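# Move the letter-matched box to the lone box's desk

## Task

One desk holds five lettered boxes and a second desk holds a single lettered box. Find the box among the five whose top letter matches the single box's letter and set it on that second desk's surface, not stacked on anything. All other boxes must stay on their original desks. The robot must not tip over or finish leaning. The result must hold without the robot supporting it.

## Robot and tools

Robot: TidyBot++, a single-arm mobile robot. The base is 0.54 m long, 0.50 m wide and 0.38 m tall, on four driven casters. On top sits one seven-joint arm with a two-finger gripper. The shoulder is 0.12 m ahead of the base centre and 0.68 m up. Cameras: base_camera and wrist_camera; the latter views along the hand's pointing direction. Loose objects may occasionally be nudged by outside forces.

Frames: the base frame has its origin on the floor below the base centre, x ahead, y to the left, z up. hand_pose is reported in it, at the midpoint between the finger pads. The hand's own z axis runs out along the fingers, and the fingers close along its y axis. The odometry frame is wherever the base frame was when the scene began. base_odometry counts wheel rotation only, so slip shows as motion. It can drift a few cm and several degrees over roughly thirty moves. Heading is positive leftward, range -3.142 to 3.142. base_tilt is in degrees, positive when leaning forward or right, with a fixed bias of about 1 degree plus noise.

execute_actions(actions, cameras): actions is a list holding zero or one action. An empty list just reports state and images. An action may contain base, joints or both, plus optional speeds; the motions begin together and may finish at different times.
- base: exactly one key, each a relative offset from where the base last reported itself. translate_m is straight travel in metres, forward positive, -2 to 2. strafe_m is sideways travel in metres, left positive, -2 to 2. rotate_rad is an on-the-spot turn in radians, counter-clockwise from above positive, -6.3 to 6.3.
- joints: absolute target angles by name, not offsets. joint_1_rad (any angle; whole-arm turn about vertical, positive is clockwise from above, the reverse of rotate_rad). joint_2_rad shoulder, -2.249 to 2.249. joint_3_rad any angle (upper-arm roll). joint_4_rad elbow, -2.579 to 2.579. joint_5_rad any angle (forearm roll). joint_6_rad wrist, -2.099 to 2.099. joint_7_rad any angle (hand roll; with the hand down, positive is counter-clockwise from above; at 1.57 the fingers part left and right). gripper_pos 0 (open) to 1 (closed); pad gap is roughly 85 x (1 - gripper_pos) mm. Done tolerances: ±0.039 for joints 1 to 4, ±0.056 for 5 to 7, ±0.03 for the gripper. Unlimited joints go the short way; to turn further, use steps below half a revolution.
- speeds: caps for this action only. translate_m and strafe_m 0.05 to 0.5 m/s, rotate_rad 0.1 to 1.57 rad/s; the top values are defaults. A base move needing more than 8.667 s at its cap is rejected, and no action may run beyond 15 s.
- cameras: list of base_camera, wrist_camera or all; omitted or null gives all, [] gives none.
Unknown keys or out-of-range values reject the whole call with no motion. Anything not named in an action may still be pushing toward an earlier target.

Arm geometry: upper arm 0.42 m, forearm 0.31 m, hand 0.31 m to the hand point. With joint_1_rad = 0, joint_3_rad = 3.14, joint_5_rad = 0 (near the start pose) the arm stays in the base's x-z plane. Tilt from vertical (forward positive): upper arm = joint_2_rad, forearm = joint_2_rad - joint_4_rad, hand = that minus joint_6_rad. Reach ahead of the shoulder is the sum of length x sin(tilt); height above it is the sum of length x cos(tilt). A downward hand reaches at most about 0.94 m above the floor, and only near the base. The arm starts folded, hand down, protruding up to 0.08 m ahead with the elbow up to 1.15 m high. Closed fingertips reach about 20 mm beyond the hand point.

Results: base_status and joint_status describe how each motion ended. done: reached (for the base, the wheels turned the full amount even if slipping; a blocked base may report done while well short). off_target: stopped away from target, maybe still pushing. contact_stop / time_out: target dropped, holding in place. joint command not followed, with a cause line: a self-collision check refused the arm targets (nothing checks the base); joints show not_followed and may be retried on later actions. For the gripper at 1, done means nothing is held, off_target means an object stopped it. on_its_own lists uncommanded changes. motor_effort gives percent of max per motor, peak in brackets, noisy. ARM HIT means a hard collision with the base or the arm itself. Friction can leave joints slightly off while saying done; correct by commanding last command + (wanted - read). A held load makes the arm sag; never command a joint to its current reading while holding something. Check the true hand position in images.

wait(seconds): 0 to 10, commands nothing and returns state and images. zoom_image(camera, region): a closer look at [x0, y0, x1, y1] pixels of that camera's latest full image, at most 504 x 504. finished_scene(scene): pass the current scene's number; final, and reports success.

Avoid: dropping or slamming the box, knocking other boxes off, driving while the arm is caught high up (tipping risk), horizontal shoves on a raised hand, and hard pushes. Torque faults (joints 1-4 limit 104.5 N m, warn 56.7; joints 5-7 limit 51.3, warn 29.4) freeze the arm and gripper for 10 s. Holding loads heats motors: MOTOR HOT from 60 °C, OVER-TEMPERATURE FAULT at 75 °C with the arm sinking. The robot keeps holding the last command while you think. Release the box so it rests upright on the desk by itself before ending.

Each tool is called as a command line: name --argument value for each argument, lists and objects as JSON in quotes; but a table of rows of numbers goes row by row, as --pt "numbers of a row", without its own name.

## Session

execute_actions --actions '[]'

Scene clock: 0.00 s.
base_odometry: x=+0.000 y=+0.000 heading=+0.000 (m, m, rad; odometry frame)
base_tilt: forward=-0.4 right=-0.2 (deg)
base_status: not commanded
joint_positions: joint_1_rad=-0.008 joint_2_rad=-0.376 joint_3_rad=+3.156 joint_4_rad=-2.560 joint_5_rad=-0.002 joint_6_rad=-0.838 joint_7_rad=+1.593 gripper_pos=+0.000
joint_status: not commanded
motor_effort: joint_1_rad=+0 joint_2_rad=-1 joint_3_rad=+0 joint_4_rad=+13 joint_5_rad=-1 joint_6_rad=+1 joint_7_rad=+0 (%)
hand_pose: x=+0.2591 y=+0.0016 z=+0.5833 quat_wxyz=(-0.003, +0.998, +0.008, +0.060) (m; base frame)
pictures: base_camera, wrist_camera
Images, in order (width x height): base_camera 644x364, wrist_camera 644x476.

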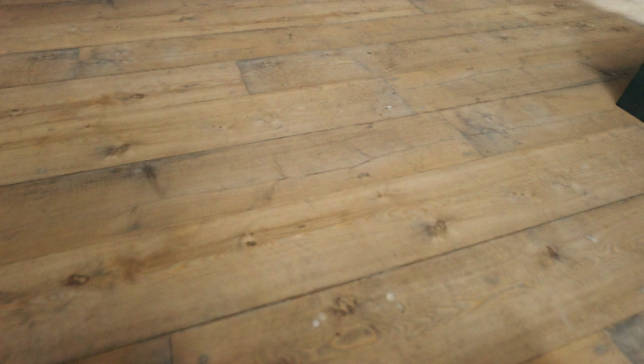

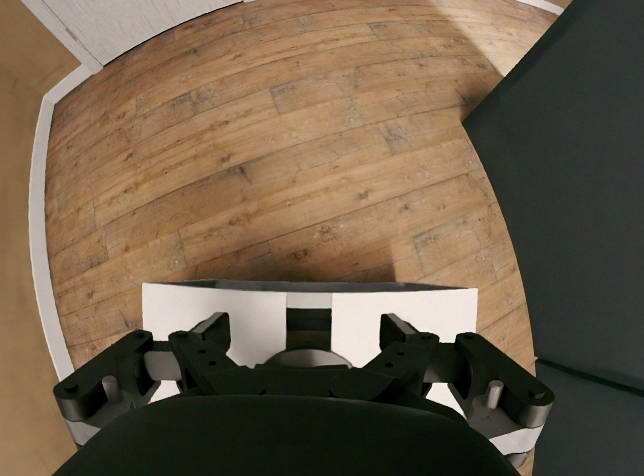

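execute_actions --actions '[{"joints":{"joint_1_rad":0.3,"joint_2_rad":-0.7,"joint_4_rad":-2.35,"joint_6_rad":-0.4}}]' --cameras '["wrist_camera"]'

execute_actions --actions '[{"joints":{"joint_1_rad":2.6}}]' --cameras '["wrist_camera"]'

Scene clock: 5.83 s.
base_odometry: x=+0.000 y=+0.000 heading=+0.000 (m, m, rad; odometry frame)
base_tilt: forward=-0.4 right=-0.2 (deg)
base_status: not commanded
joint_positions: joint_1_rad=+0.289 joint_2_rad=-0.693 joint_3_rad=+3.156 joint_4_rad=-2.368 joint_5_rad=-0.002 joint_6_rad=-0.419 joint_7_rad=+1.593 gripper_pos=+0.000
joint_status: all done
motor_effort: joint_1_rad=+0(1) joint_2_rad=+2(4) joint_3_rad=+0(0) joint_4_rad=+20(21) joint_5_rad=-1(1) joint_6_rad=+6(6) joint_7_rad=+0(0) (%)
hand_pose: x=+0.4186 y=-0.0924 z=+0.8171 quat_wxyz=(+0.076, +0.857, -0.123, +0.494) (m; base frame)
pictures: wrist_camera
Images, in order (width x height): wrist_camera 644x476.

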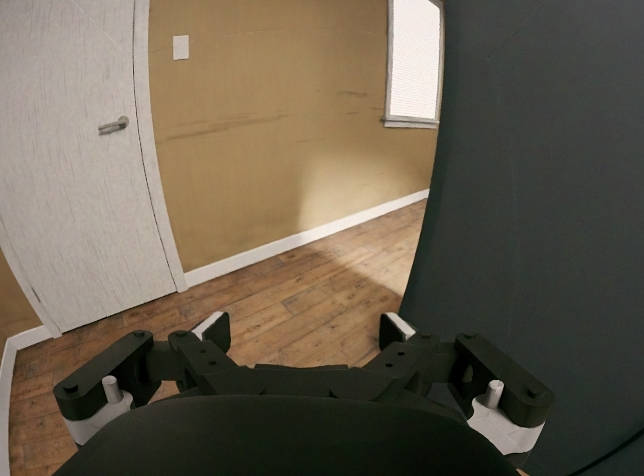

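Scene clock: 9.17 s.
base_odometry: x=+0.000 y=+0.000 heading=+0.000 (m, m, rad; odometry frame)
base_tilt: forward=-0.4 right=-0.2 (deg)
base_status: not commanded
joint_positions: joint_1_rad=+2.588 joint_2_rad=-0.693 joint_3_rad=+3.156 joint_4_rad=-2.368 joint_5_rad=-0.002 joint_6_rad=-0.419 joint_7_rad=+1.593 gripper_pos=+0.000
joint_status: all done
motor_effort: joint_1_rad=+0(2) joint_2_rad=+2(2) joint_3_rad=+0(0) joint_4_rad=+20(20) joint_5_rad=-1(0) joint_6_rad=+7(7) joint_7_rad=+0(0) (%)
hand_pose: x=-0.1495 y=-0.1620 z=+0.8171 quat_wxyz=(+0.482, +0.238, -0.833, +0.133) (m; base frame)
pictures: wrist_camera
Images, in order (width x height): wrist_camera 644x476.

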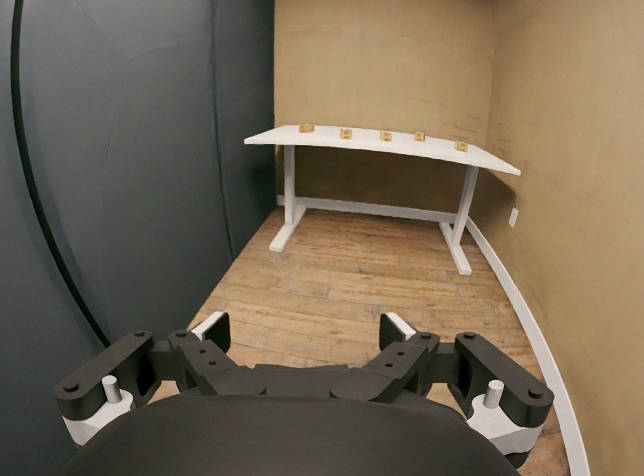

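execute_actions --actions '[{"base":{"rotate_rad":0.38},"joints":{"joint_1_rad":0.0,"joint_6_rad":-0.55}}]'

Scene clock: 17.47 s.
base_odometry: x=+0.000 y=+0.000 heading=+0.380 (m, m, rad; odometry frame)
base_tilt: forward=-0.4 right=-0.2 (deg)
base_status: done
joint_positions: joint_1_rad=+0.012 joint_2_rad=-0.693 joint_3_rad=+3.156 joint_4_rad=-2.368 joint_5_rad=-0.002 joint_6_rad=-0.525 joint_7_rad=+1.593 gripper_pos=+0.000
joint_status: all done
motor_effort: joint_1_rad=+0(1) joint_2_rad=+3(3) joint_3_rad=+0(0) joint_4_rad=+20(21) joint_5_rad=-1(0) joint_6_rad=+6(7) joint_7_rad=+0(1) (%)
hand_pose: x=+0.4146 y=-0.0061 z=+0.7897 quat_wxyz=(+0.005, +0.891, -0.003, +0.454) (m; base frame)
pictures: base_camera, wrist_camera
Images, in order (width x height): base_camera 644x364, wrist_camera 644x476.

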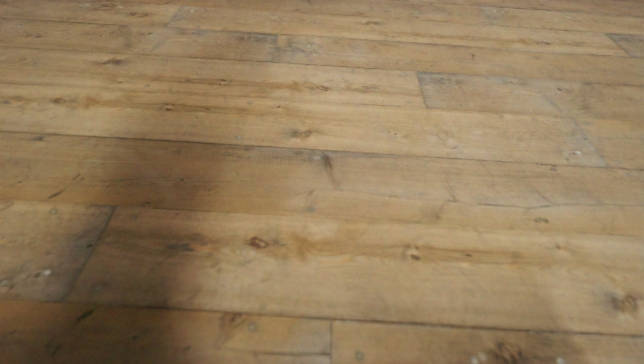

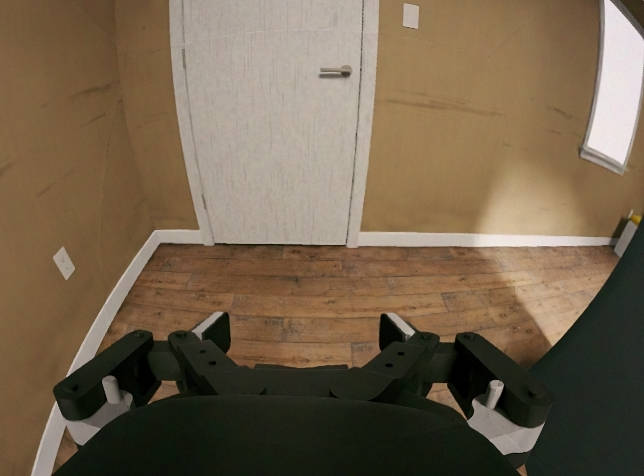

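execute_actions --actions '[{"base":{"rotate_rad":-0.06}}]' --cameras '[]'

execute_actions --actions '[{"base":{"translate_m":0.9},"joints":{"joint_2_rad":-0.7,"joint_4_rad":-2.5,"joint_6_rad":-0.6}}]'

Scene clock: 22.20 s.
base_odometry: x=+0.000 y=+0.000 heading=+0.320 (m, m, rad; odometry frame)
base_tilt: forward=-0.4 right=-0.2 (deg)
base_status: done
joint_positions: joint_1_rad=+0.011 joint_2_rad=-0.693 joint_3_rad=+3.156 joint_4_rad=-2.368 joint_5_rad=-0.002 joint_6_rad=-0.525 joint_7_rad=+1.593 gripper_pos=+0.000
joint_status: not commanded
motor_effort: joint_1_rad=+0(0) joint_2_rad=+2(3) joint_3_rad=-1(0) joint_4_rad=+20(20) joint_5_rad=-1(1) joint_6_rad=+6(6) joint_7_rad=-1(0) (%)
hand_pose: x=+0.4146 y=-0.0058 z=+0.7897 quat_wxyz=(+0.005, +0.891, -0.002, +0.454) (m; base frame)
pictures: none
No camera images: the call's "cameras" was empty. Leave "cameras" out to get every camera's image.

Scene clock: 25.37 s.
base_odometry: x=+0.854 y=+0.284 heading=+0.320 (m, m, rad; odometry frame)
base_tilt: forward=-0.4 right=-0.2 (deg)
base_status: done
joint_positions: joint_1_rad=+0.011 joint_2_rad=-0.695 joint_3_rad=+3.156 joint_4_rad=-2.490 joint_5_rad=-0.002 joint_6_rad=-0.582 joint_7_rad=+1.593 gripper_pos=+0.000
joint_status: all done
motor_effort: joint_1_rad=+0(0) joint_2_rad=+4(6) joint_3_rad=+0(0) joint_4_rad=+19(20) joint_5_rad=+0(1) joint_6_rad=+6(7) joint_7_rad=+0(1) (%)
hand_pose: x=+0.3719 y=-0.0041 z=+0.7109 quat_wxyz=(+0.003, +0.928, -0.002, +0.373) (m; base frame)
pictures: base_camera, wrist_camera
Images, in order (width x height): base_camera 644x364, wrist_camera 644x476.

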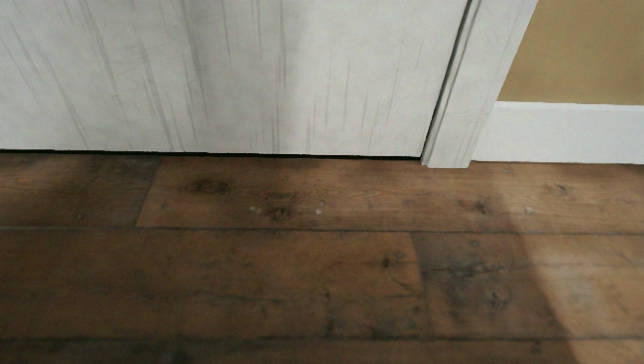

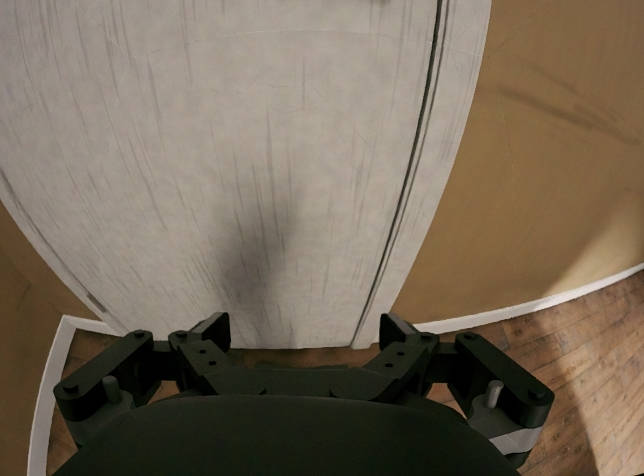

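execute_actions --actions '[{"base":{"rotate_rad":-1.57},"joints":{"joint_4_rad":-2.35,"joint_6_rad":-0.4}}]'

Scene clock: 29.93 s.
base_odometry: x=+0.854 y=+0.284 heading=-1.249 (m, m, rad; odometry frame)
base_tilt: forward=-0.4 right=-0.2 (deg)
base_status: done
joint_positions: joint_1_rad=+0.010 joint_2_rad=-0.695 joint_3_rad=+3.156 joint_4_rad=-2.359 joint_5_rad=-0.002 joint_6_rad=-0.415 joint_7_rad=+1.593 gripper_pos=+0.000
joint_status: all done
motor_effort: joint_1_rad=+0(1) joint_2_rad=+2(4) joint_3_rad=-1(1) joint_4_rad=+20(22) joint_5_rad=+0(0) joint_6_rad=+7(7) joint_7_rad=+0(0) (%)
hand_pose: x=+0.4345 y=-0.0066 z=+0.8243 quat_wxyz=(+0.006, +0.862, -0.002, +0.506) (m; base frame)
pictures: base_camera, wrist_camera
Images, in order (width x height): base_camera 644x364, wrist_camera 644x476.

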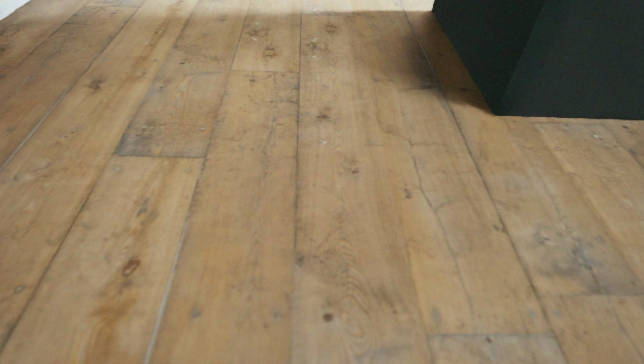

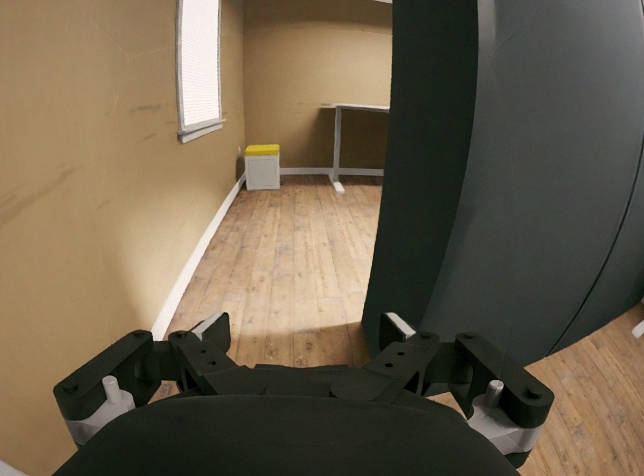

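execute_actions --actions '[{"base":{"strafe_m":0.15}}]'

execute_actions --actions '[{"base":{"translate_m":1.7},"joints":{"joint_2_rad":-0.3,"joint_4_rad":-1.4,"joint_6_rad":-0.9}}]'

Scene clock: 33.83 s.
base_odometry: x=+0.997 y=+0.331 heading=-1.250 (m, m, rad; odometry frame)
base_tilt: forward=-0.4 right=-0.2 (deg)
base_status: done
joint_positions: joint_1_rad=+0.010 joint_2_rad=-0.695 joint_3_rad=+3.156 joint_4_rad=-2.359 joint_5_rad=-0.002 joint_6_rad=-0.415 joint_7_rad=+1.593 gripper_pos=+0.000
joint_status: not commanded
motor_effort: joint_1_rad=+1(0) joint_2_rad=+2(3) joint_3_rad=-1(1) joint_4_rad=+20(20) joint_5_rad=+0(0) joint_6_rad=+6(6) joint_7_rad=+0(0) (%)
hand_pose: x=+0.4345 y=-0.0065 z=+0.8243 quat_wxyz=(+0.006, +0.862, -0.002, +0.506) (m; base frame)
pictures: base_camera, wrist_camera
Images, in order (width x height): base_camera 644x364, wrist_camera 644x476.

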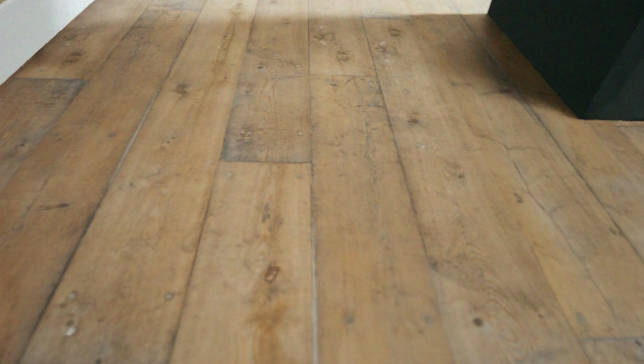

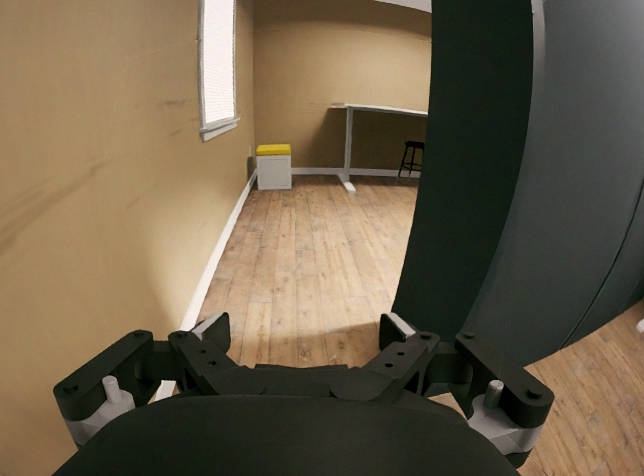

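Scene clock: 38.60 s.
base_odometry: x=+1.533 y=-1.282 heading=-1.250 (m, m, rad; odometry frame)
base_tilt: forward=-0.4 right=-0.2 (deg)
base_status: done
joint_positions: joint_1_rad=+0.010 joint_2_rad=-0.301 joint_3_rad=+3.156 joint_4_rad=-1.421 joint_5_rad=-0.002 joint_6_rad=-0.877 joint_7_rad=+1.593 gripper_pos=+0.000
joint_status: all done
motor_effort: joint_1_rad=+0(0) joint_2_rad=-10(11) joint_3_rad=+0(0) joint_4_rad=+19(22) joint_5_rad=-1(1) joint_6_rad=+7(8) joint_7_rad=+0(0) (%)
hand_pose: x=+0.5606 y=-0.0107 z=+1.0923 quat_wxyz=(+0.010, +0.841, -0.002, +0.542) (m; base frame)
pictures: base_camera, wrist_camera
Images, in order (width x height): base_camera 644x364, wrist_camera 644x476.

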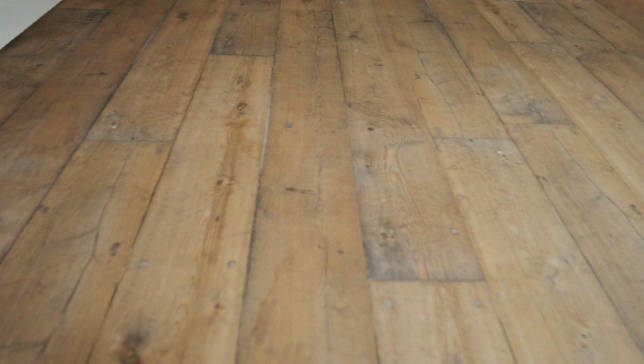

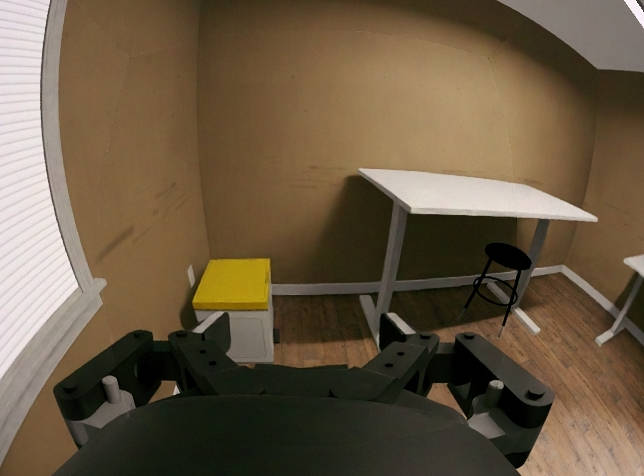

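execute_actions --actions '[{"joints":{"joint_1_rad":1.2}}]' --cameras '["wrist_camera"]'

Scene clock: 42.93 s.
base_odometry: x=+1.533 y=-1.282 heading=-1.250 (m, m, rad; odometry frame)
base_tilt: forward=-0.4 right=-0.2 (deg)
base_status: not commanded
joint_positions: joint_1_rad=+1.189 joint_2_rad=-0.301 joint_3_rad=+3.156 joint_4_rad=-1.421 joint_5_rad=-0.002 joint_6_rad=-0.877 joint_7_rad=+1.593 gripper_pos=+0.000
joint_status: all done
motor_effort: joint_1_rad=+0(0) joint_2_rad=-9(10) joint_3_rad=-1(0) joint_4_rad=+19(19) joint_5_rad=+0(1) joint_6_rad=+7(7) joint_7_rad=+0(0) (%)
hand_pose: x=+0.2778 y=-0.4122 z=+1.0923 quat_wxyz=(+0.309, +0.698, -0.469, +0.445) (m; base frame)
pictures: wrist_camera
Images, in order (width x height): wrist_camera 644x476.

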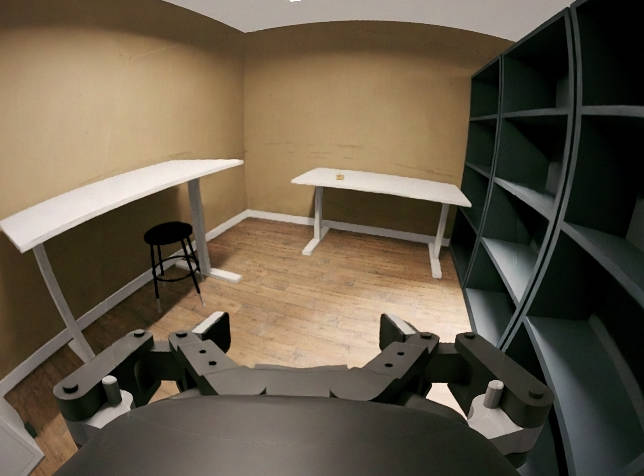

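execute_actions --actions '[{"base":{"translate_m":0.45},"joints":{"joint_1_rad":1.5}}]' --cameras '["wrist_camera"]'

execute_actions --actions '[{"base":{"rotate_rad":-1.57},"joints":{"joint_1_rad":0.0}}]'

Scene clock: 56.53 s.
base_odometry: x=+1.675 y=-1.709 heading=-1.250 (m, m, rad; odometry frame)
base_tilt: forward=-0.4 right=-0.2 (deg)
base_status: done
joint_positions: joint_1_rad=+1.489 joint_2_rad=-0.301 joint_3_rad=+3.156 joint_4_rad=-1.421 joint_5_rad=-0.002 joint_6_rad=-0.877 joint_7_rad=+1.593 gripper_pos=+0.000
joint_status: all done
motor_effort: joint_1_rad=+0(1) joint_2_rad=-9(10) joint_3_rad=-1(3) joint_4_rad=+19(19) joint_5_rad=-1(1) joint_6_rad=+7(8) joint_7_rad=+0(0) (%)
hand_pose: x=+0.1492 y=-0.4407 z=+1.0923 quat_wxyz=(+0.372, +0.620, -0.568, +0.394) (m; base frame)
pictures: wrist_camera
Images, in order (width x height): wrist_camera 644x476.

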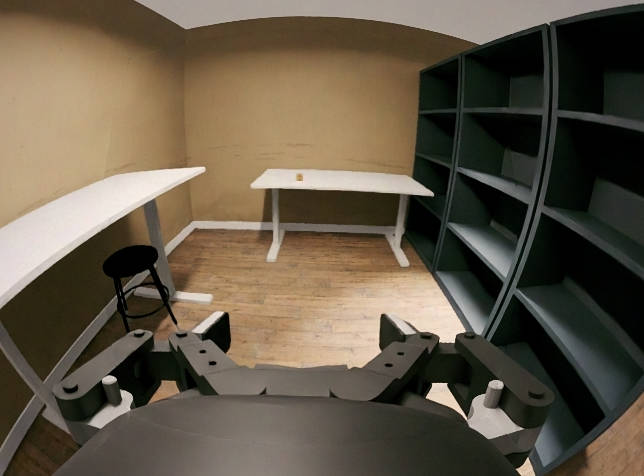

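Scene clock: 59.27 s.
base_odometry: x=+1.676 y=-1.709 heading=-2.819 (m, m, rad; odometry frame)
base_tilt: forward=-0.4 right=-0.2 (deg)
base_status: done
joint_positions: joint_1_rad=+0.011 joint_2_rad=-0.301 joint_3_rad=+3.157 joint_4_rad=-1.421 joint_5_rad=-0.002 joint_6_rad=-0.877 joint_7_rad=+1.593 gripper_pos=+0.000
joint_status: all done
motor_effort: joint_1_rad=+0(2) joint_2_rad=-9(11) joint_3_rad=+0(3) joint_4_rad=+19(19) joint_5_rad=-1(2) joint_6_rad=+7(7) joint_7_rad=+0(0) (%)
hand_pose: x=+0.5606 y=-0.0110 z=+1.0922 quat_wxyz=(+0.010, +0.841, -0.002, +0.542) (m; base frame)
pictures: base_camera, wrist_camera
Images, in order (width x height): base_camera 644x364, wrist_camera 644x476.

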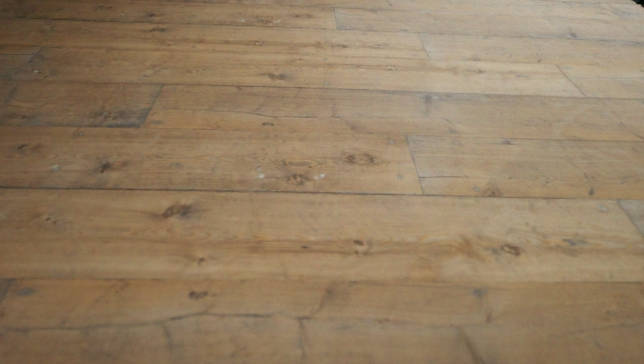

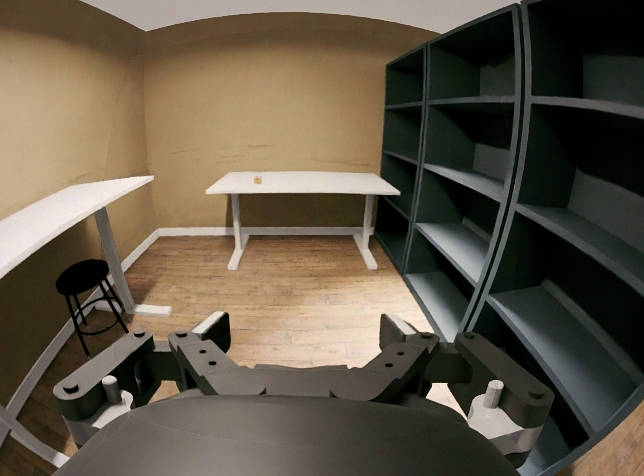

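execute_actions --actions '[{"base":{"translate_m":1.2},"joints":{"joint_1_rad":-0.2,"joint_6_rad":-1.1}}]'

Scene clock: 66.23 s.
base_odometry: x=+0.537 y=-2.088 heading=-2.820 (m, m, rad; odometry frame)
base_tilt: forward=-0.4 right=-0.2 (deg)
base_status: done
joint_positions: joint_1_rad=-0.190 joint_2_rad=-0.299 joint_3_rad=+3.157 joint_4_rad=-1.419 joint_5_rad=-0.002 joint_6_rad=-1.079 joint_7_rad=+1.593 gripper_pos=+0.000
joint_status: all done
motor_effort: joint_1_rad=+0(1) joint_2_rad=-9(12) joint_3_rad=+0(0) joint_4_rad=+19(19) joint_5_rad=-1(0) joint_6_rad=+6(7) joint_7_rad=+0(0) (%)
hand_pose: x=+0.5237 y=+0.0720 z=+1.0375 quat_wxyz=(-0.038, +0.887, +0.087, +0.452) (m; base frame)
pictures: base_camera, wrist_camera
Images, in order (width x height): base_camera 644x364, wrist_camera 644x476.

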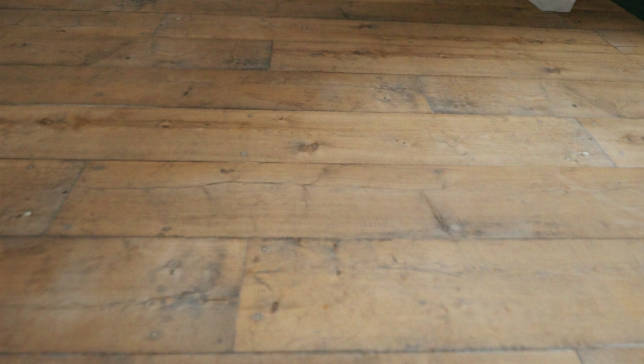

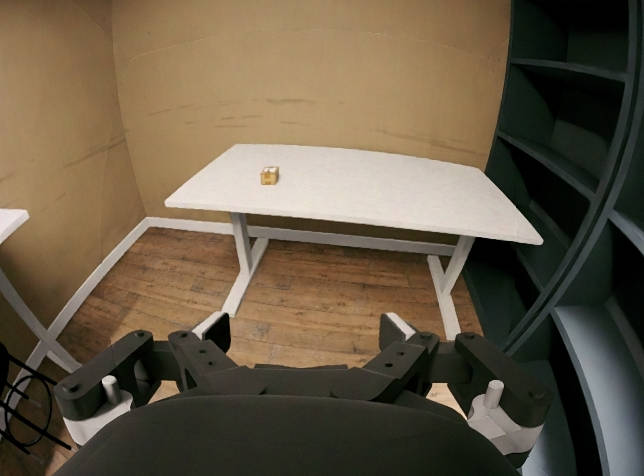

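execute_actions --actions '[{"base":{"translate_m":0.6},"joints":{"joint_1_rad":-0.6,"joint_2_rad":-0.15,"joint_4_rad":-1.1,"joint_6_rad":-1.4}}]'

Scene clock: 73.23 s.
base_odometry: x=-0.033 y=-2.277 heading=-2.820 (m, m, rad; odometry frame)
base_tilt: forward=-0.4 right=-0.2 (deg)
base_status: done
joint_positions: joint_1_rad=-0.588 joint_2_rad=-0.151 joint_3_rad=+3.157 joint_4_rad=-1.123 joint_5_rad=-0.002 joint_6_rad=-1.375 joint_7_rad=+1.593 gripper_pos=+0.000
joint_status: all done
motor_effort: joint_1_rad=+0(1) joint_2_rad=-13(16) joint_3_rad=+0(0) joint_4_rad=+17(18) joint_5_rad=-1(0) joint_6_rad=+5(7) joint_7_rad=+0(0) (%)
hand_pose: x=+0.4700 y=+0.2281 z=+1.0569 quat_wxyz=(-0.107, +0.882, +0.271, +0.372) (m; base frame)
pictures: base_camera, wrist_camera
Images, in order (width x height): base_camera 644x364, wrist_camera 644x476.

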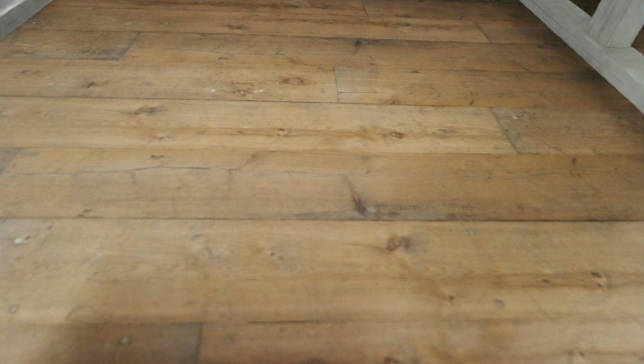

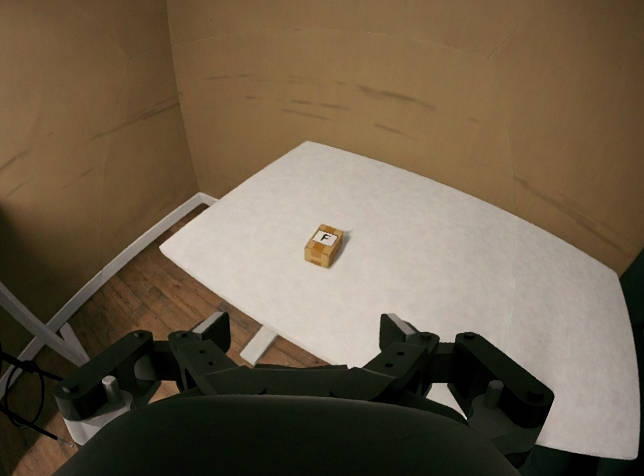

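zoom_image --camera "wrist_camera" --region '[290, 215, 360, 275]'

Region (290, 215, 360, 275) of wrist_camera's 644x476 image, scaled by 7.200; it fills the top 432 rows of this view, and the rest is white.

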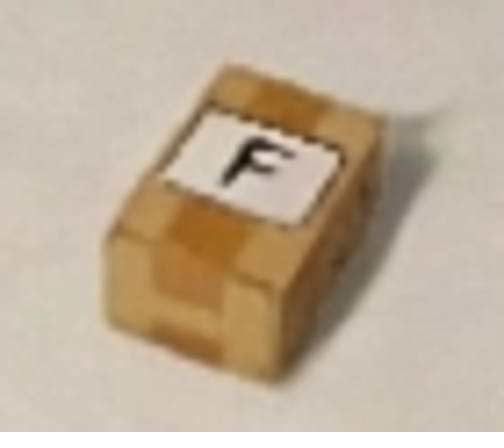

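execute_actions --actions '[{"base":{"translate_m":-1.8},"joints":{"joint_1_rad":0.0,"joint_2_rad":-0.7,"joint_4_rad":-2.4,"joint_6_rad":-0.6}}]' --cameras '[]'

execute_actions --actions '[{"base":{"rotate_rad":1.57}}]'

Scene clock: 85.50 s.
base_odometry: x=+1.675 y=-1.709 heading=-2.820 (m, m, rad; odometry frame)
base_tilt: forward=-0.4 right=-0.2 (deg)
base_status: done
joint_positions: joint_1_rad=-0.014 joint_2_rad=-0.692 joint_3_rad=+3.156 joint_4_rad=-2.380 joint_5_rad=-0.002 joint_6_rad=-0.625 joint_7_rad=+1.593 gripper_pos=+0.000
joint_status: all done
motor_effort: joint_1_rad=+0(2) joint_2_rad=+2(17) joint_3_rad=+0(2) joint_4_rad=+20(21) joint_5_rad=+0(1) joint_6_rad=+6(6) joint_7_rad=+0(0) (%)
hand_pose: x=+0.3923 y=+0.0016 z=+0.7587 quat_wxyz=(-0.001, +0.915, +0.009, +0.403) (m; base frame)
pictures: none
No camera images: the call's "cameras" was empty. Leave "cameras" out to get every camera's image.

Scene clock: 87.80 s.
base_odometry: x=+1.675 y=-1.709 heading=-1.251 (m, m, rad; odometry frame)
base_tilt: forward=-0.4 right=-0.2 (deg)
base_status: done
joint_positions: joint_1_rad=-0.012 joint_2_rad=-0.692 joint_3_rad=+3.156 joint_4_rad=-2.380 joint_5_rad=-0.002 joint_6_rad=-0.623 joint_7_rad=+1.593 gripper_pos=+0.000
joint_status: not commanded
motor_effort: joint_1_rad=+0(1) joint_2_rad=+3(4) joint_3_rad=+0(0) joint_4_rad=+20(20) joint_5_rad=-1(0) joint_6_rad=+6(6) joint_7_rad=+0(0) (%)
hand_pose: x=+0.3926 y=+0.0010 z=+0.7591 quat_wxyz=(-0.001, +0.915, +0.008, +0.403) (m; base frame)
pictures: base_camera, wrist_camera
Images, in order (width x height): base_camera 644x364, wrist_camera 644x476.

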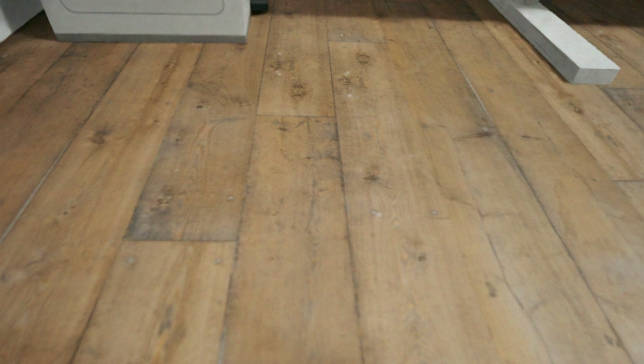

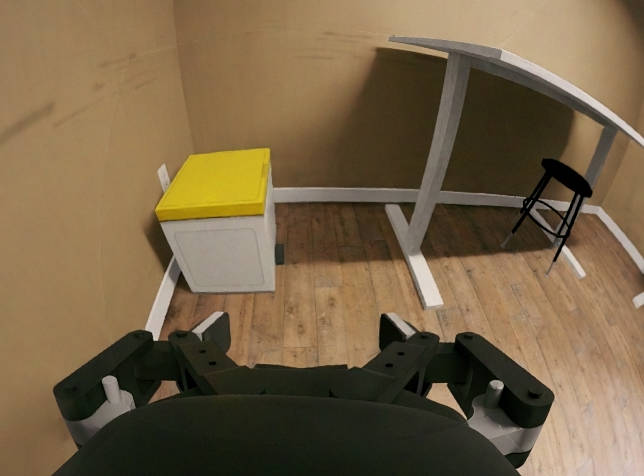

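execute_actions --actions '[{"base":{"translate_m":-1.0}}]'

Scene clock: 95.50 s.
base_odometry: x=+1.360 y=-0.760 heading=-1.250 (m, m, rad; odometry frame)
base_tilt: forward=-0.4 right=-0.2 (deg)
base_status: done
joint_positions: joint_1_rad=-0.012 joint_2_rad=-0.695 joint_3_rad=+3.156 joint_4_rad=-2.381 joint_5_rad=-0.002 joint_6_rad=-0.621 joint_7_rad=+1.593 gripper_pos=+0.000
joint_status: not commanded
motor_effort: joint_1_rad=+0(0) joint_2_rad=+3(5) joint_3_rad=+0(0) joint_4_rad=+20(20) joint_5_rad=+0(1) joint_6_rad=+6(6) joint_7_rad=+0(1) (%)
hand_pose: x=+0.3927 y=+0.0010 z=+0.7600 quat_wxyz=(-0.001, +0.914, +0.008, +0.405) (m; base frame)
pictures: base_camera, wrist_camera
Images, in order (width x height): base_camera 644x364, wrist_camera 644x476.

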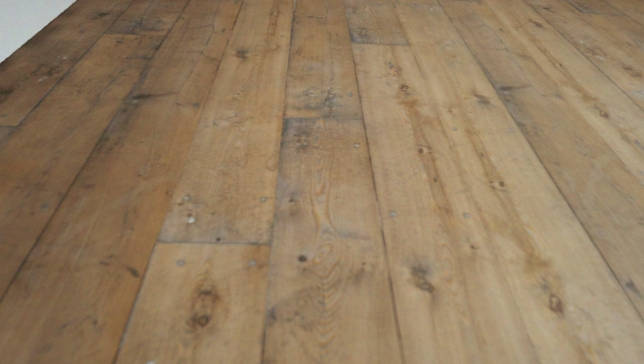

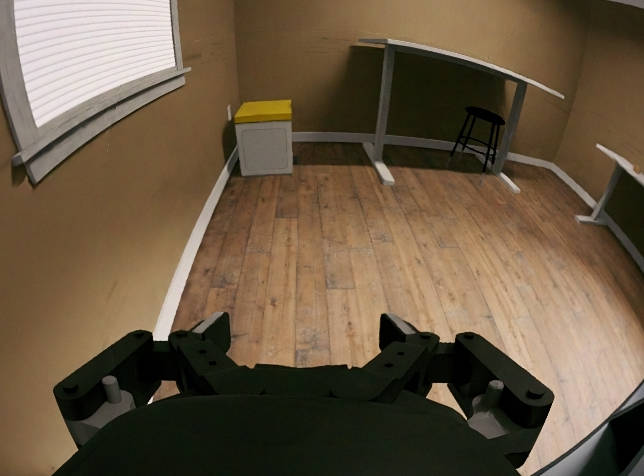

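execute_actions --actions '[{"base":{"translate_m":-1.15}}]'

execute_actions --actions '[{"base":{"rotate_rad":-1.57}}]'

Scene clock: 101.50 s.
base_odometry: x=+0.996 y=+0.332 heading=-1.250 (m, m, rad; odometry frame)
base_tilt: forward=-0.4 right=-0.2 (deg)
base_status: done
joint_positions: joint_1_rad=-0.012 joint_2_rad=-0.696 joint_3_rad=+3.156 joint_4_rad=-2.381 joint_5_rad=-0.002 joint_6_rad=-0.621 joint_7_rad=+1.593 gripper_pos=+0.000
joint_status: not commanded
motor_effort: joint_1_rad=+0(1) joint_2_rad=+3(5) joint_3_rad=+0(0) joint_4_rad=+19(20) joint_5_rad=+0(1) joint_6_rad=+6(6) joint_7_rad=-1(1) (%)
hand_pose: x=+0.3927 y=+0.0010 z=+0.7605 quat_wxyz=(-0.001, +0.914, +0.008, +0.406) (m; base frame)
pictures: base_camera, wrist_camera
Images, in order (width x height): base_camera 644x364, wrist_camera 644x476.

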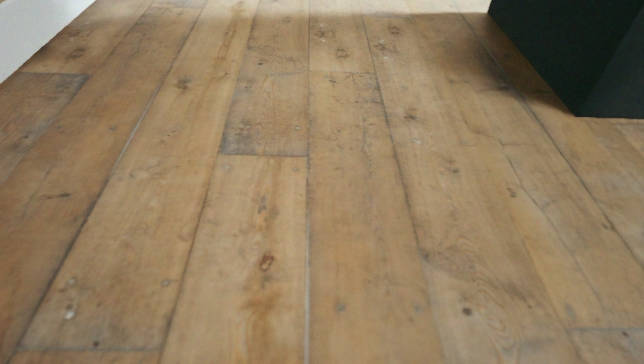

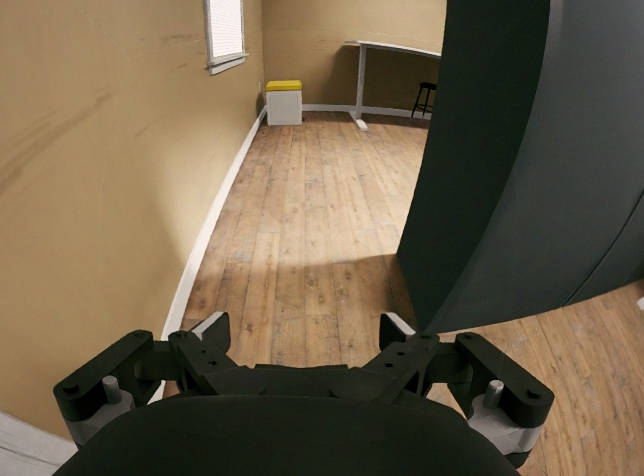

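Scene clock: 103.80 s.
base_odometry: x=+0.996 y=+0.332 heading=-2.820 (m, m, rad; odometry frame)
base_tilt: forward=-0.4 right=-0.2 (deg)
base_status: done
joint_positions: joint_1_rad=-0.009 joint_2_rad=-0.696 joint_3_rad=+3.156 joint_4_rad=-2.381 joint_5_rad=-0.002 joint_6_rad=-0.621 joint_7_rad=+1.593 gripper_pos=+0.000
joint_status: not commanded
motor_effort: joint_1_rad=+0(1) joint_2_rad=+3(4) joint_3_rad=-1(0) joint_4_rad=+20(19) joint_5_rad=-1(1) joint_6_rad=+6(6) joint_7_rad=+0(0) (%)
hand_pose: x=+0.3927 y=+0.0004 z=+0.7605 quat_wxyz=(+0.000, +0.914, +0.007, +0.406) (m; base frame)
pictures: base_camera, wrist_camera
Images, in order (width x height): base_camera 644x364, wrist_camera 644x476.

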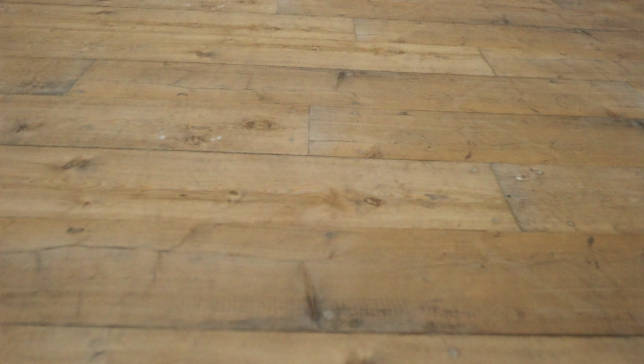

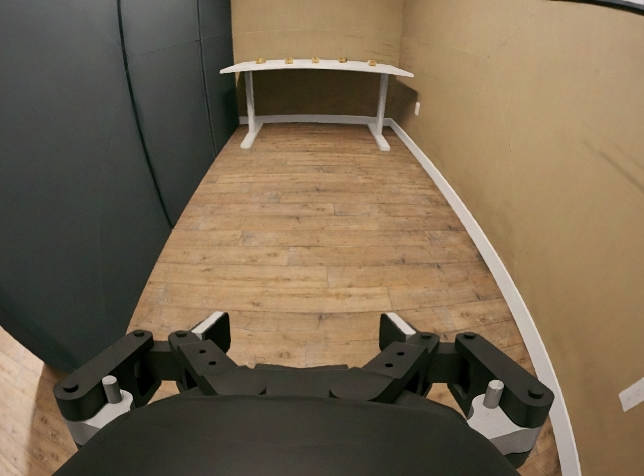

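Same view as in scene 1 at this spot, so I drive in and raise the camera.

execute_actions --actions '[{"base":{"translate_m":1.85},"joints":{"joint_2_rad":-0.1,"joint_4_rad":-1.0,"joint_6_rad":-1.4}}]'

Scene clock: 110.93 s.
base_odometry: x=-0.759 y=-0.252 heading=-2.820 (m, m, rad; odometry frame)
base_tilt: forward=-0.4 right=-0.2 (deg)
base_status: done
joint_positions: joint_1_rad=-0.009 joint_2_rad=-0.100 joint_3_rad=+3.156 joint_4_rad=-1.022 joint_5_rad=-0.002 joint_6_rad=-1.376 joint_7_rad=+1.593 gripper_pos=+0.000
joint_status: all done
motor_effort: joint_1_rad=+0(0) joint_2_rad=-15(17) joint_3_rad=+0(0) joint_4_rad=+17(21) joint_5_rad=-1(1) joint_6_rad=+5(7) joint_7_rad=+0(1) (%)
hand_pose: x=+0.5603 y=-0.0010 z=+1.0836 quat_wxyz=(+0.004, +0.912, +0.008, +0.410) (m; base frame)
pictures: base_camera, wrist_camera
Images, in order (width x height): base_camera 644x364, wrist_camera 644x476.

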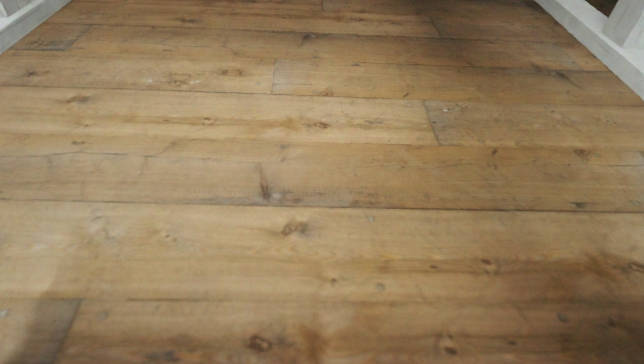

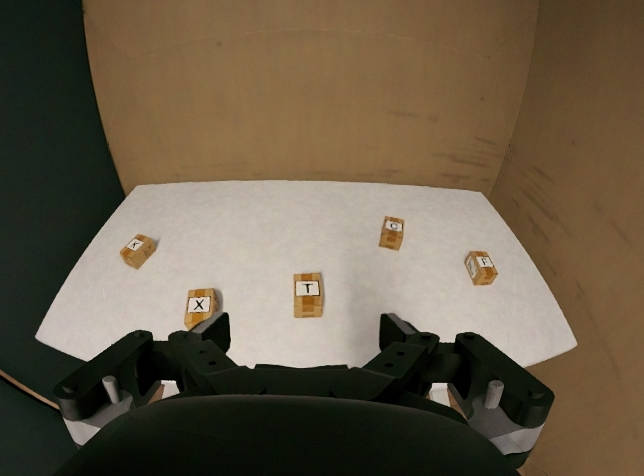

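zoom_image --camera "wrist_camera" --region '[360, 200, 520, 300]'

zoom_image --camera "wrist_camera" --region '[100, 220, 240, 320]'

Region (360, 200, 520, 300) of wrist_camera's 644x476 image, scaled by 3.150; it fills the top 315 rows of this view, and the rest is white.

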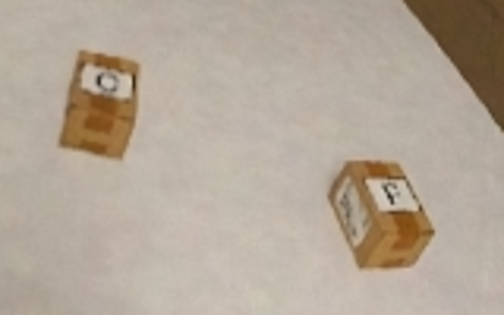

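Region (100, 220, 240, 320) of wrist_camera's 644x476 image, scaled by 3.600; it fills the top 360 rows of this view, and the rest is white.

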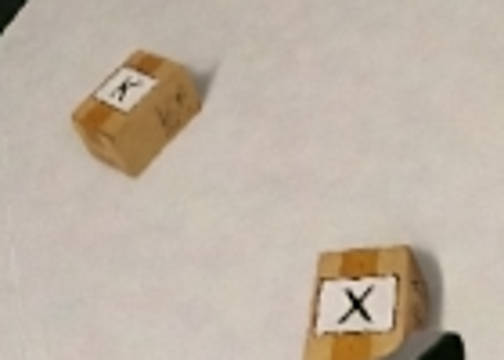

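execute_actions --actions '[{"base":{"strafe_m":-0.42}}]'

Scene clock: 121.50 s.
base_odometry: x=-0.892 y=+0.146 heading=-2.820 (m, m, rad; odometry frame)
base_tilt: forward=-0.4 right=-0.2 (deg)
base_status: done
joint_positions: joint_1_rad=-0.005 joint_2_rad=-0.100 joint_3_rad=+3.157 joint_4_rad=-1.021 joint_5_rad=-0.002 joint_6_rad=-1.376 joint_7_rad=+1.593 gripper_pos=+0.000
joint_status: not commanded
motor_effort: joint_1_rad=+0(1) joint_2_rad=-14(16) joint_3_rad=-1(3) joint_4_rad=+16(17) joint_5_rad=+0(1) joint_6_rad=+6(6) joint_7_rad=-1(0) (%)
hand_pose: x=+0.5602 y=-0.0031 z=+1.0836 quat_wxyz=(+0.005, +0.912, +0.006, +0.409) (m; base frame)
pictures: base_camera, wrist_camera
Images, in order (width x height): base_camera 644x364, wrist_camera 644x476.

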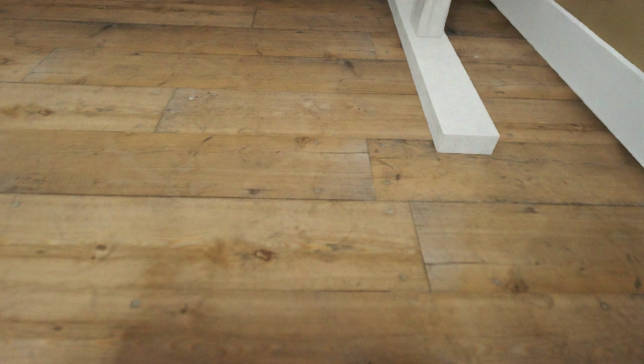

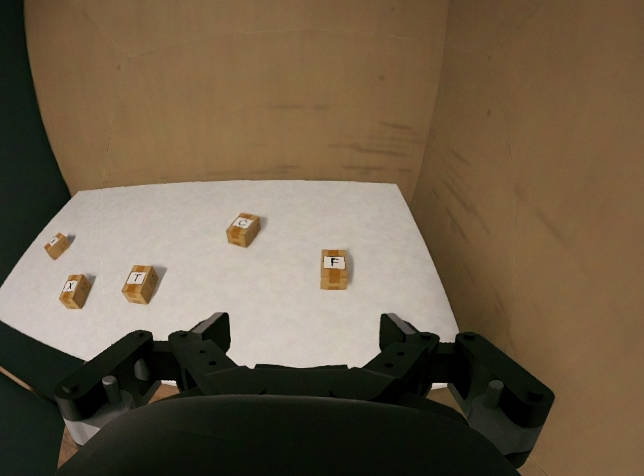

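execute_actions --actions '[{"base":{"strafe_m":-0.08}}]' --cameras '[]'

execute_actions --actions '[{"base":{"translate_m":0.15},"joints":{"joint_2_rad":0.0,"joint_4_rad":-1.68,"joint_6_rad":-0.61}}]'

Scene clock: 130.13 s.
base_odometry: x=-0.918 y=+0.222 heading=-2.820 (m, m, rad; odometry frame)
base_tilt: forward=-0.4 right=-0.2 (deg)
base_status: done
joint_positions: joint_1_rad=-0.003 joint_2_rad=-0.100 joint_3_rad=+3.157 joint_4_rad=-1.021 joint_5_rad=-0.002 joint_6_rad=-1.376 joint_7_rad=+1.593 gripper_pos=+0.000
joint_status: not commanded
motor_effort: joint_1_rad=+0(1) joint_2_rad=-14(15) joint_3_rad=-1(3) joint_4_rad=+16(17) joint_5_rad=-1(1) joint_6_rad=+6(6) joint_7_rad=+0(1) (%)
hand_pose: x=+0.5602 y=-0.0040 z=+1.0836 quat_wxyz=(+0.005, +0.912, +0.005, +0.409) (m; base frame)
pictures: none
No camera images: the call's "cameras" was empty. Leave "cameras" out to get every camera's image.

Scene clock: 132.07 s.
base_odometry: x=-1.060 y=+0.175 heading=-2.820 (m, m, rad; odometry frame)
base_tilt: forward=-0.4 right=-0.2 (deg)
base_status: done
joint_positions: joint_1_rad=-0.003 joint_2_rad=-0.007 joint_3_rad=+3.157 joint_4_rad=-1.659 joint_5_rad=-0.002 joint_6_rad=-0.634 joint_7_rad=+1.593 gripper_pos=+0.000
joint_status: all done
motor_effort: joint_1_rad=+0(0) joint_2_rad=-21(25) joint_3_rad=+0(1) joint_4_rad=+20(20) joint_5_rad=+0(0) joint_6_rad=+6(7) joint_7_rad=+0(0) (%)
hand_pose: x=+0.6646 y=-0.0050 z=+0.8730 quat_wxyz=(+0.006, +0.910, +0.004, +0.415) (m; base frame)
pictures: base_camera, wrist_camera
Images, in order (width x height): base_camera 644x364, wrist_camera 644x476.

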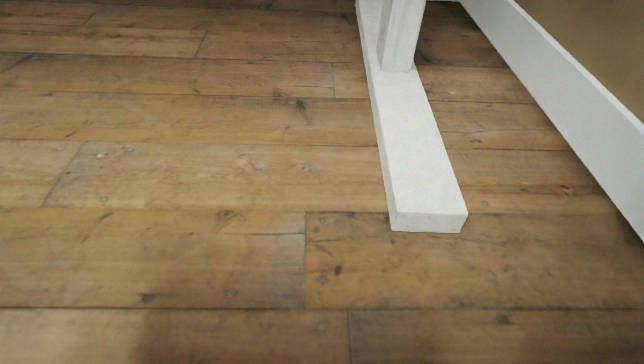

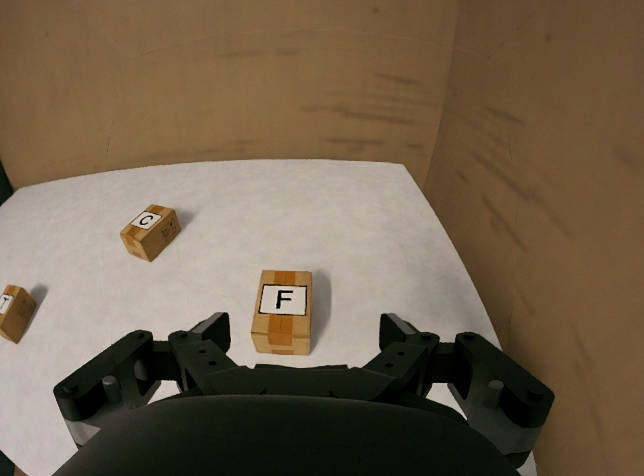

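execute_actions --actions '[{"base":{"strafe_m":0.022}}]' --cameras '["wrist_camera"]'

execute_actions --actions '[{"joints":{"joint_2_rad":0.2,"joint_4_rad":-1.69,"joint_6_rad":-0.8}}]' --cameras '["wrist_camera"]'

Scene clock: 138.37 s.
base_odometry: x=-1.053 y=+0.154 heading=-2.820 (m, m, rad; odometry frame)
base_tilt: forward=-0.4 right=-0.2 (deg)
base_status: done
joint_positions: joint_1_rad=-0.004 joint_2_rad=-0.007 joint_3_rad=+3.156 joint_4_rad=-1.659 joint_5_rad=-0.002 joint_6_rad=-0.634 joint_7_rad=+1.593 gripper_pos=+0.000
joint_status: not commanded
motor_effort: joint_1_rad=+0(2) joint_2_rad=-21(23) joint_3_rad=-1(3) joint_4_rad=+19(20) joint_5_rad=-1(2) joint_6_rad=+6(6) joint_7_rad=+0(1) (%)
hand_pose: x=+0.6646 y=-0.0044 z=+0.8731 quat_wxyz=(+0.006, +0.910, +0.005, +0.415) (m; base frame)
pictures: wrist_camera
Images, in order (width x height): wrist_camera 644x476.

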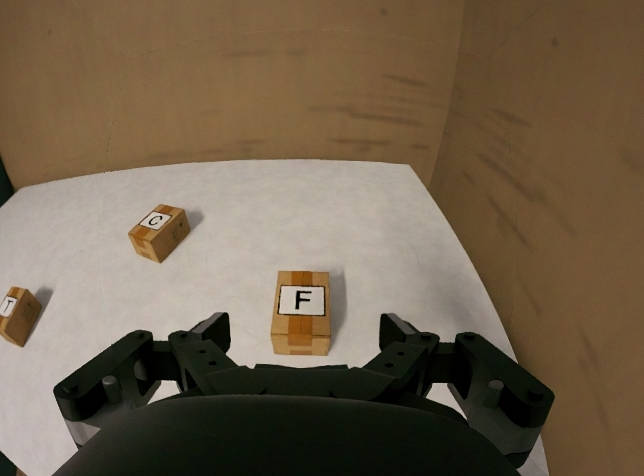

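Scene clock: 139.73 s.
base_odometry: x=-1.053 y=+0.154 heading=-2.820 (m, m, rad; odometry frame)
base_tilt: forward=-0.4 right=-0.2 (deg)
base_status: not commanded
joint_positions: joint_1_rad=-0.004 joint_2_rad=+0.193 joint_3_rad=+3.156 joint_4_rad=-1.675 joint_5_rad=-0.002 joint_6_rad=-0.775 joint_7_rad=+1.593 gripper_pos=+0.000
joint_status: all done
motor_effort: joint_1_rad=+0(0) joint_2_rad=-24(30) joint_3_rad=-1(1) joint_4_rad=+16(20) joint_5_rad=+0(1) joint_6_rad=+3(6) joint_7_rad=-1(1) (%)
hand_pose: x=+0.6493 y=-0.0038 z=+0.7292 quat_wxyz=(+0.005, +0.969, +0.006, +0.247) (m; base frame)
pictures: wrist_camera
Images, in order (width x height): wrist_camera 644x476.

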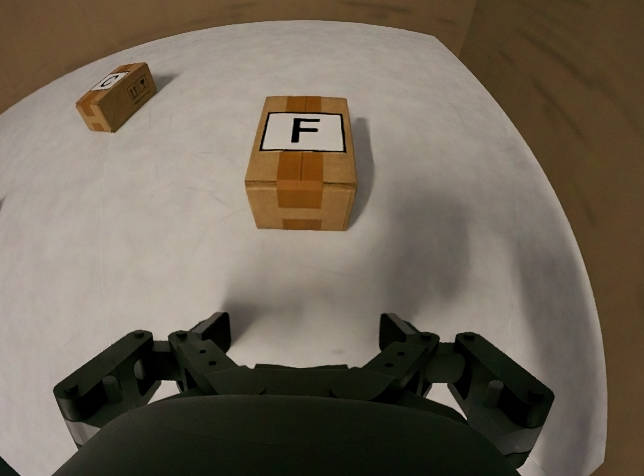

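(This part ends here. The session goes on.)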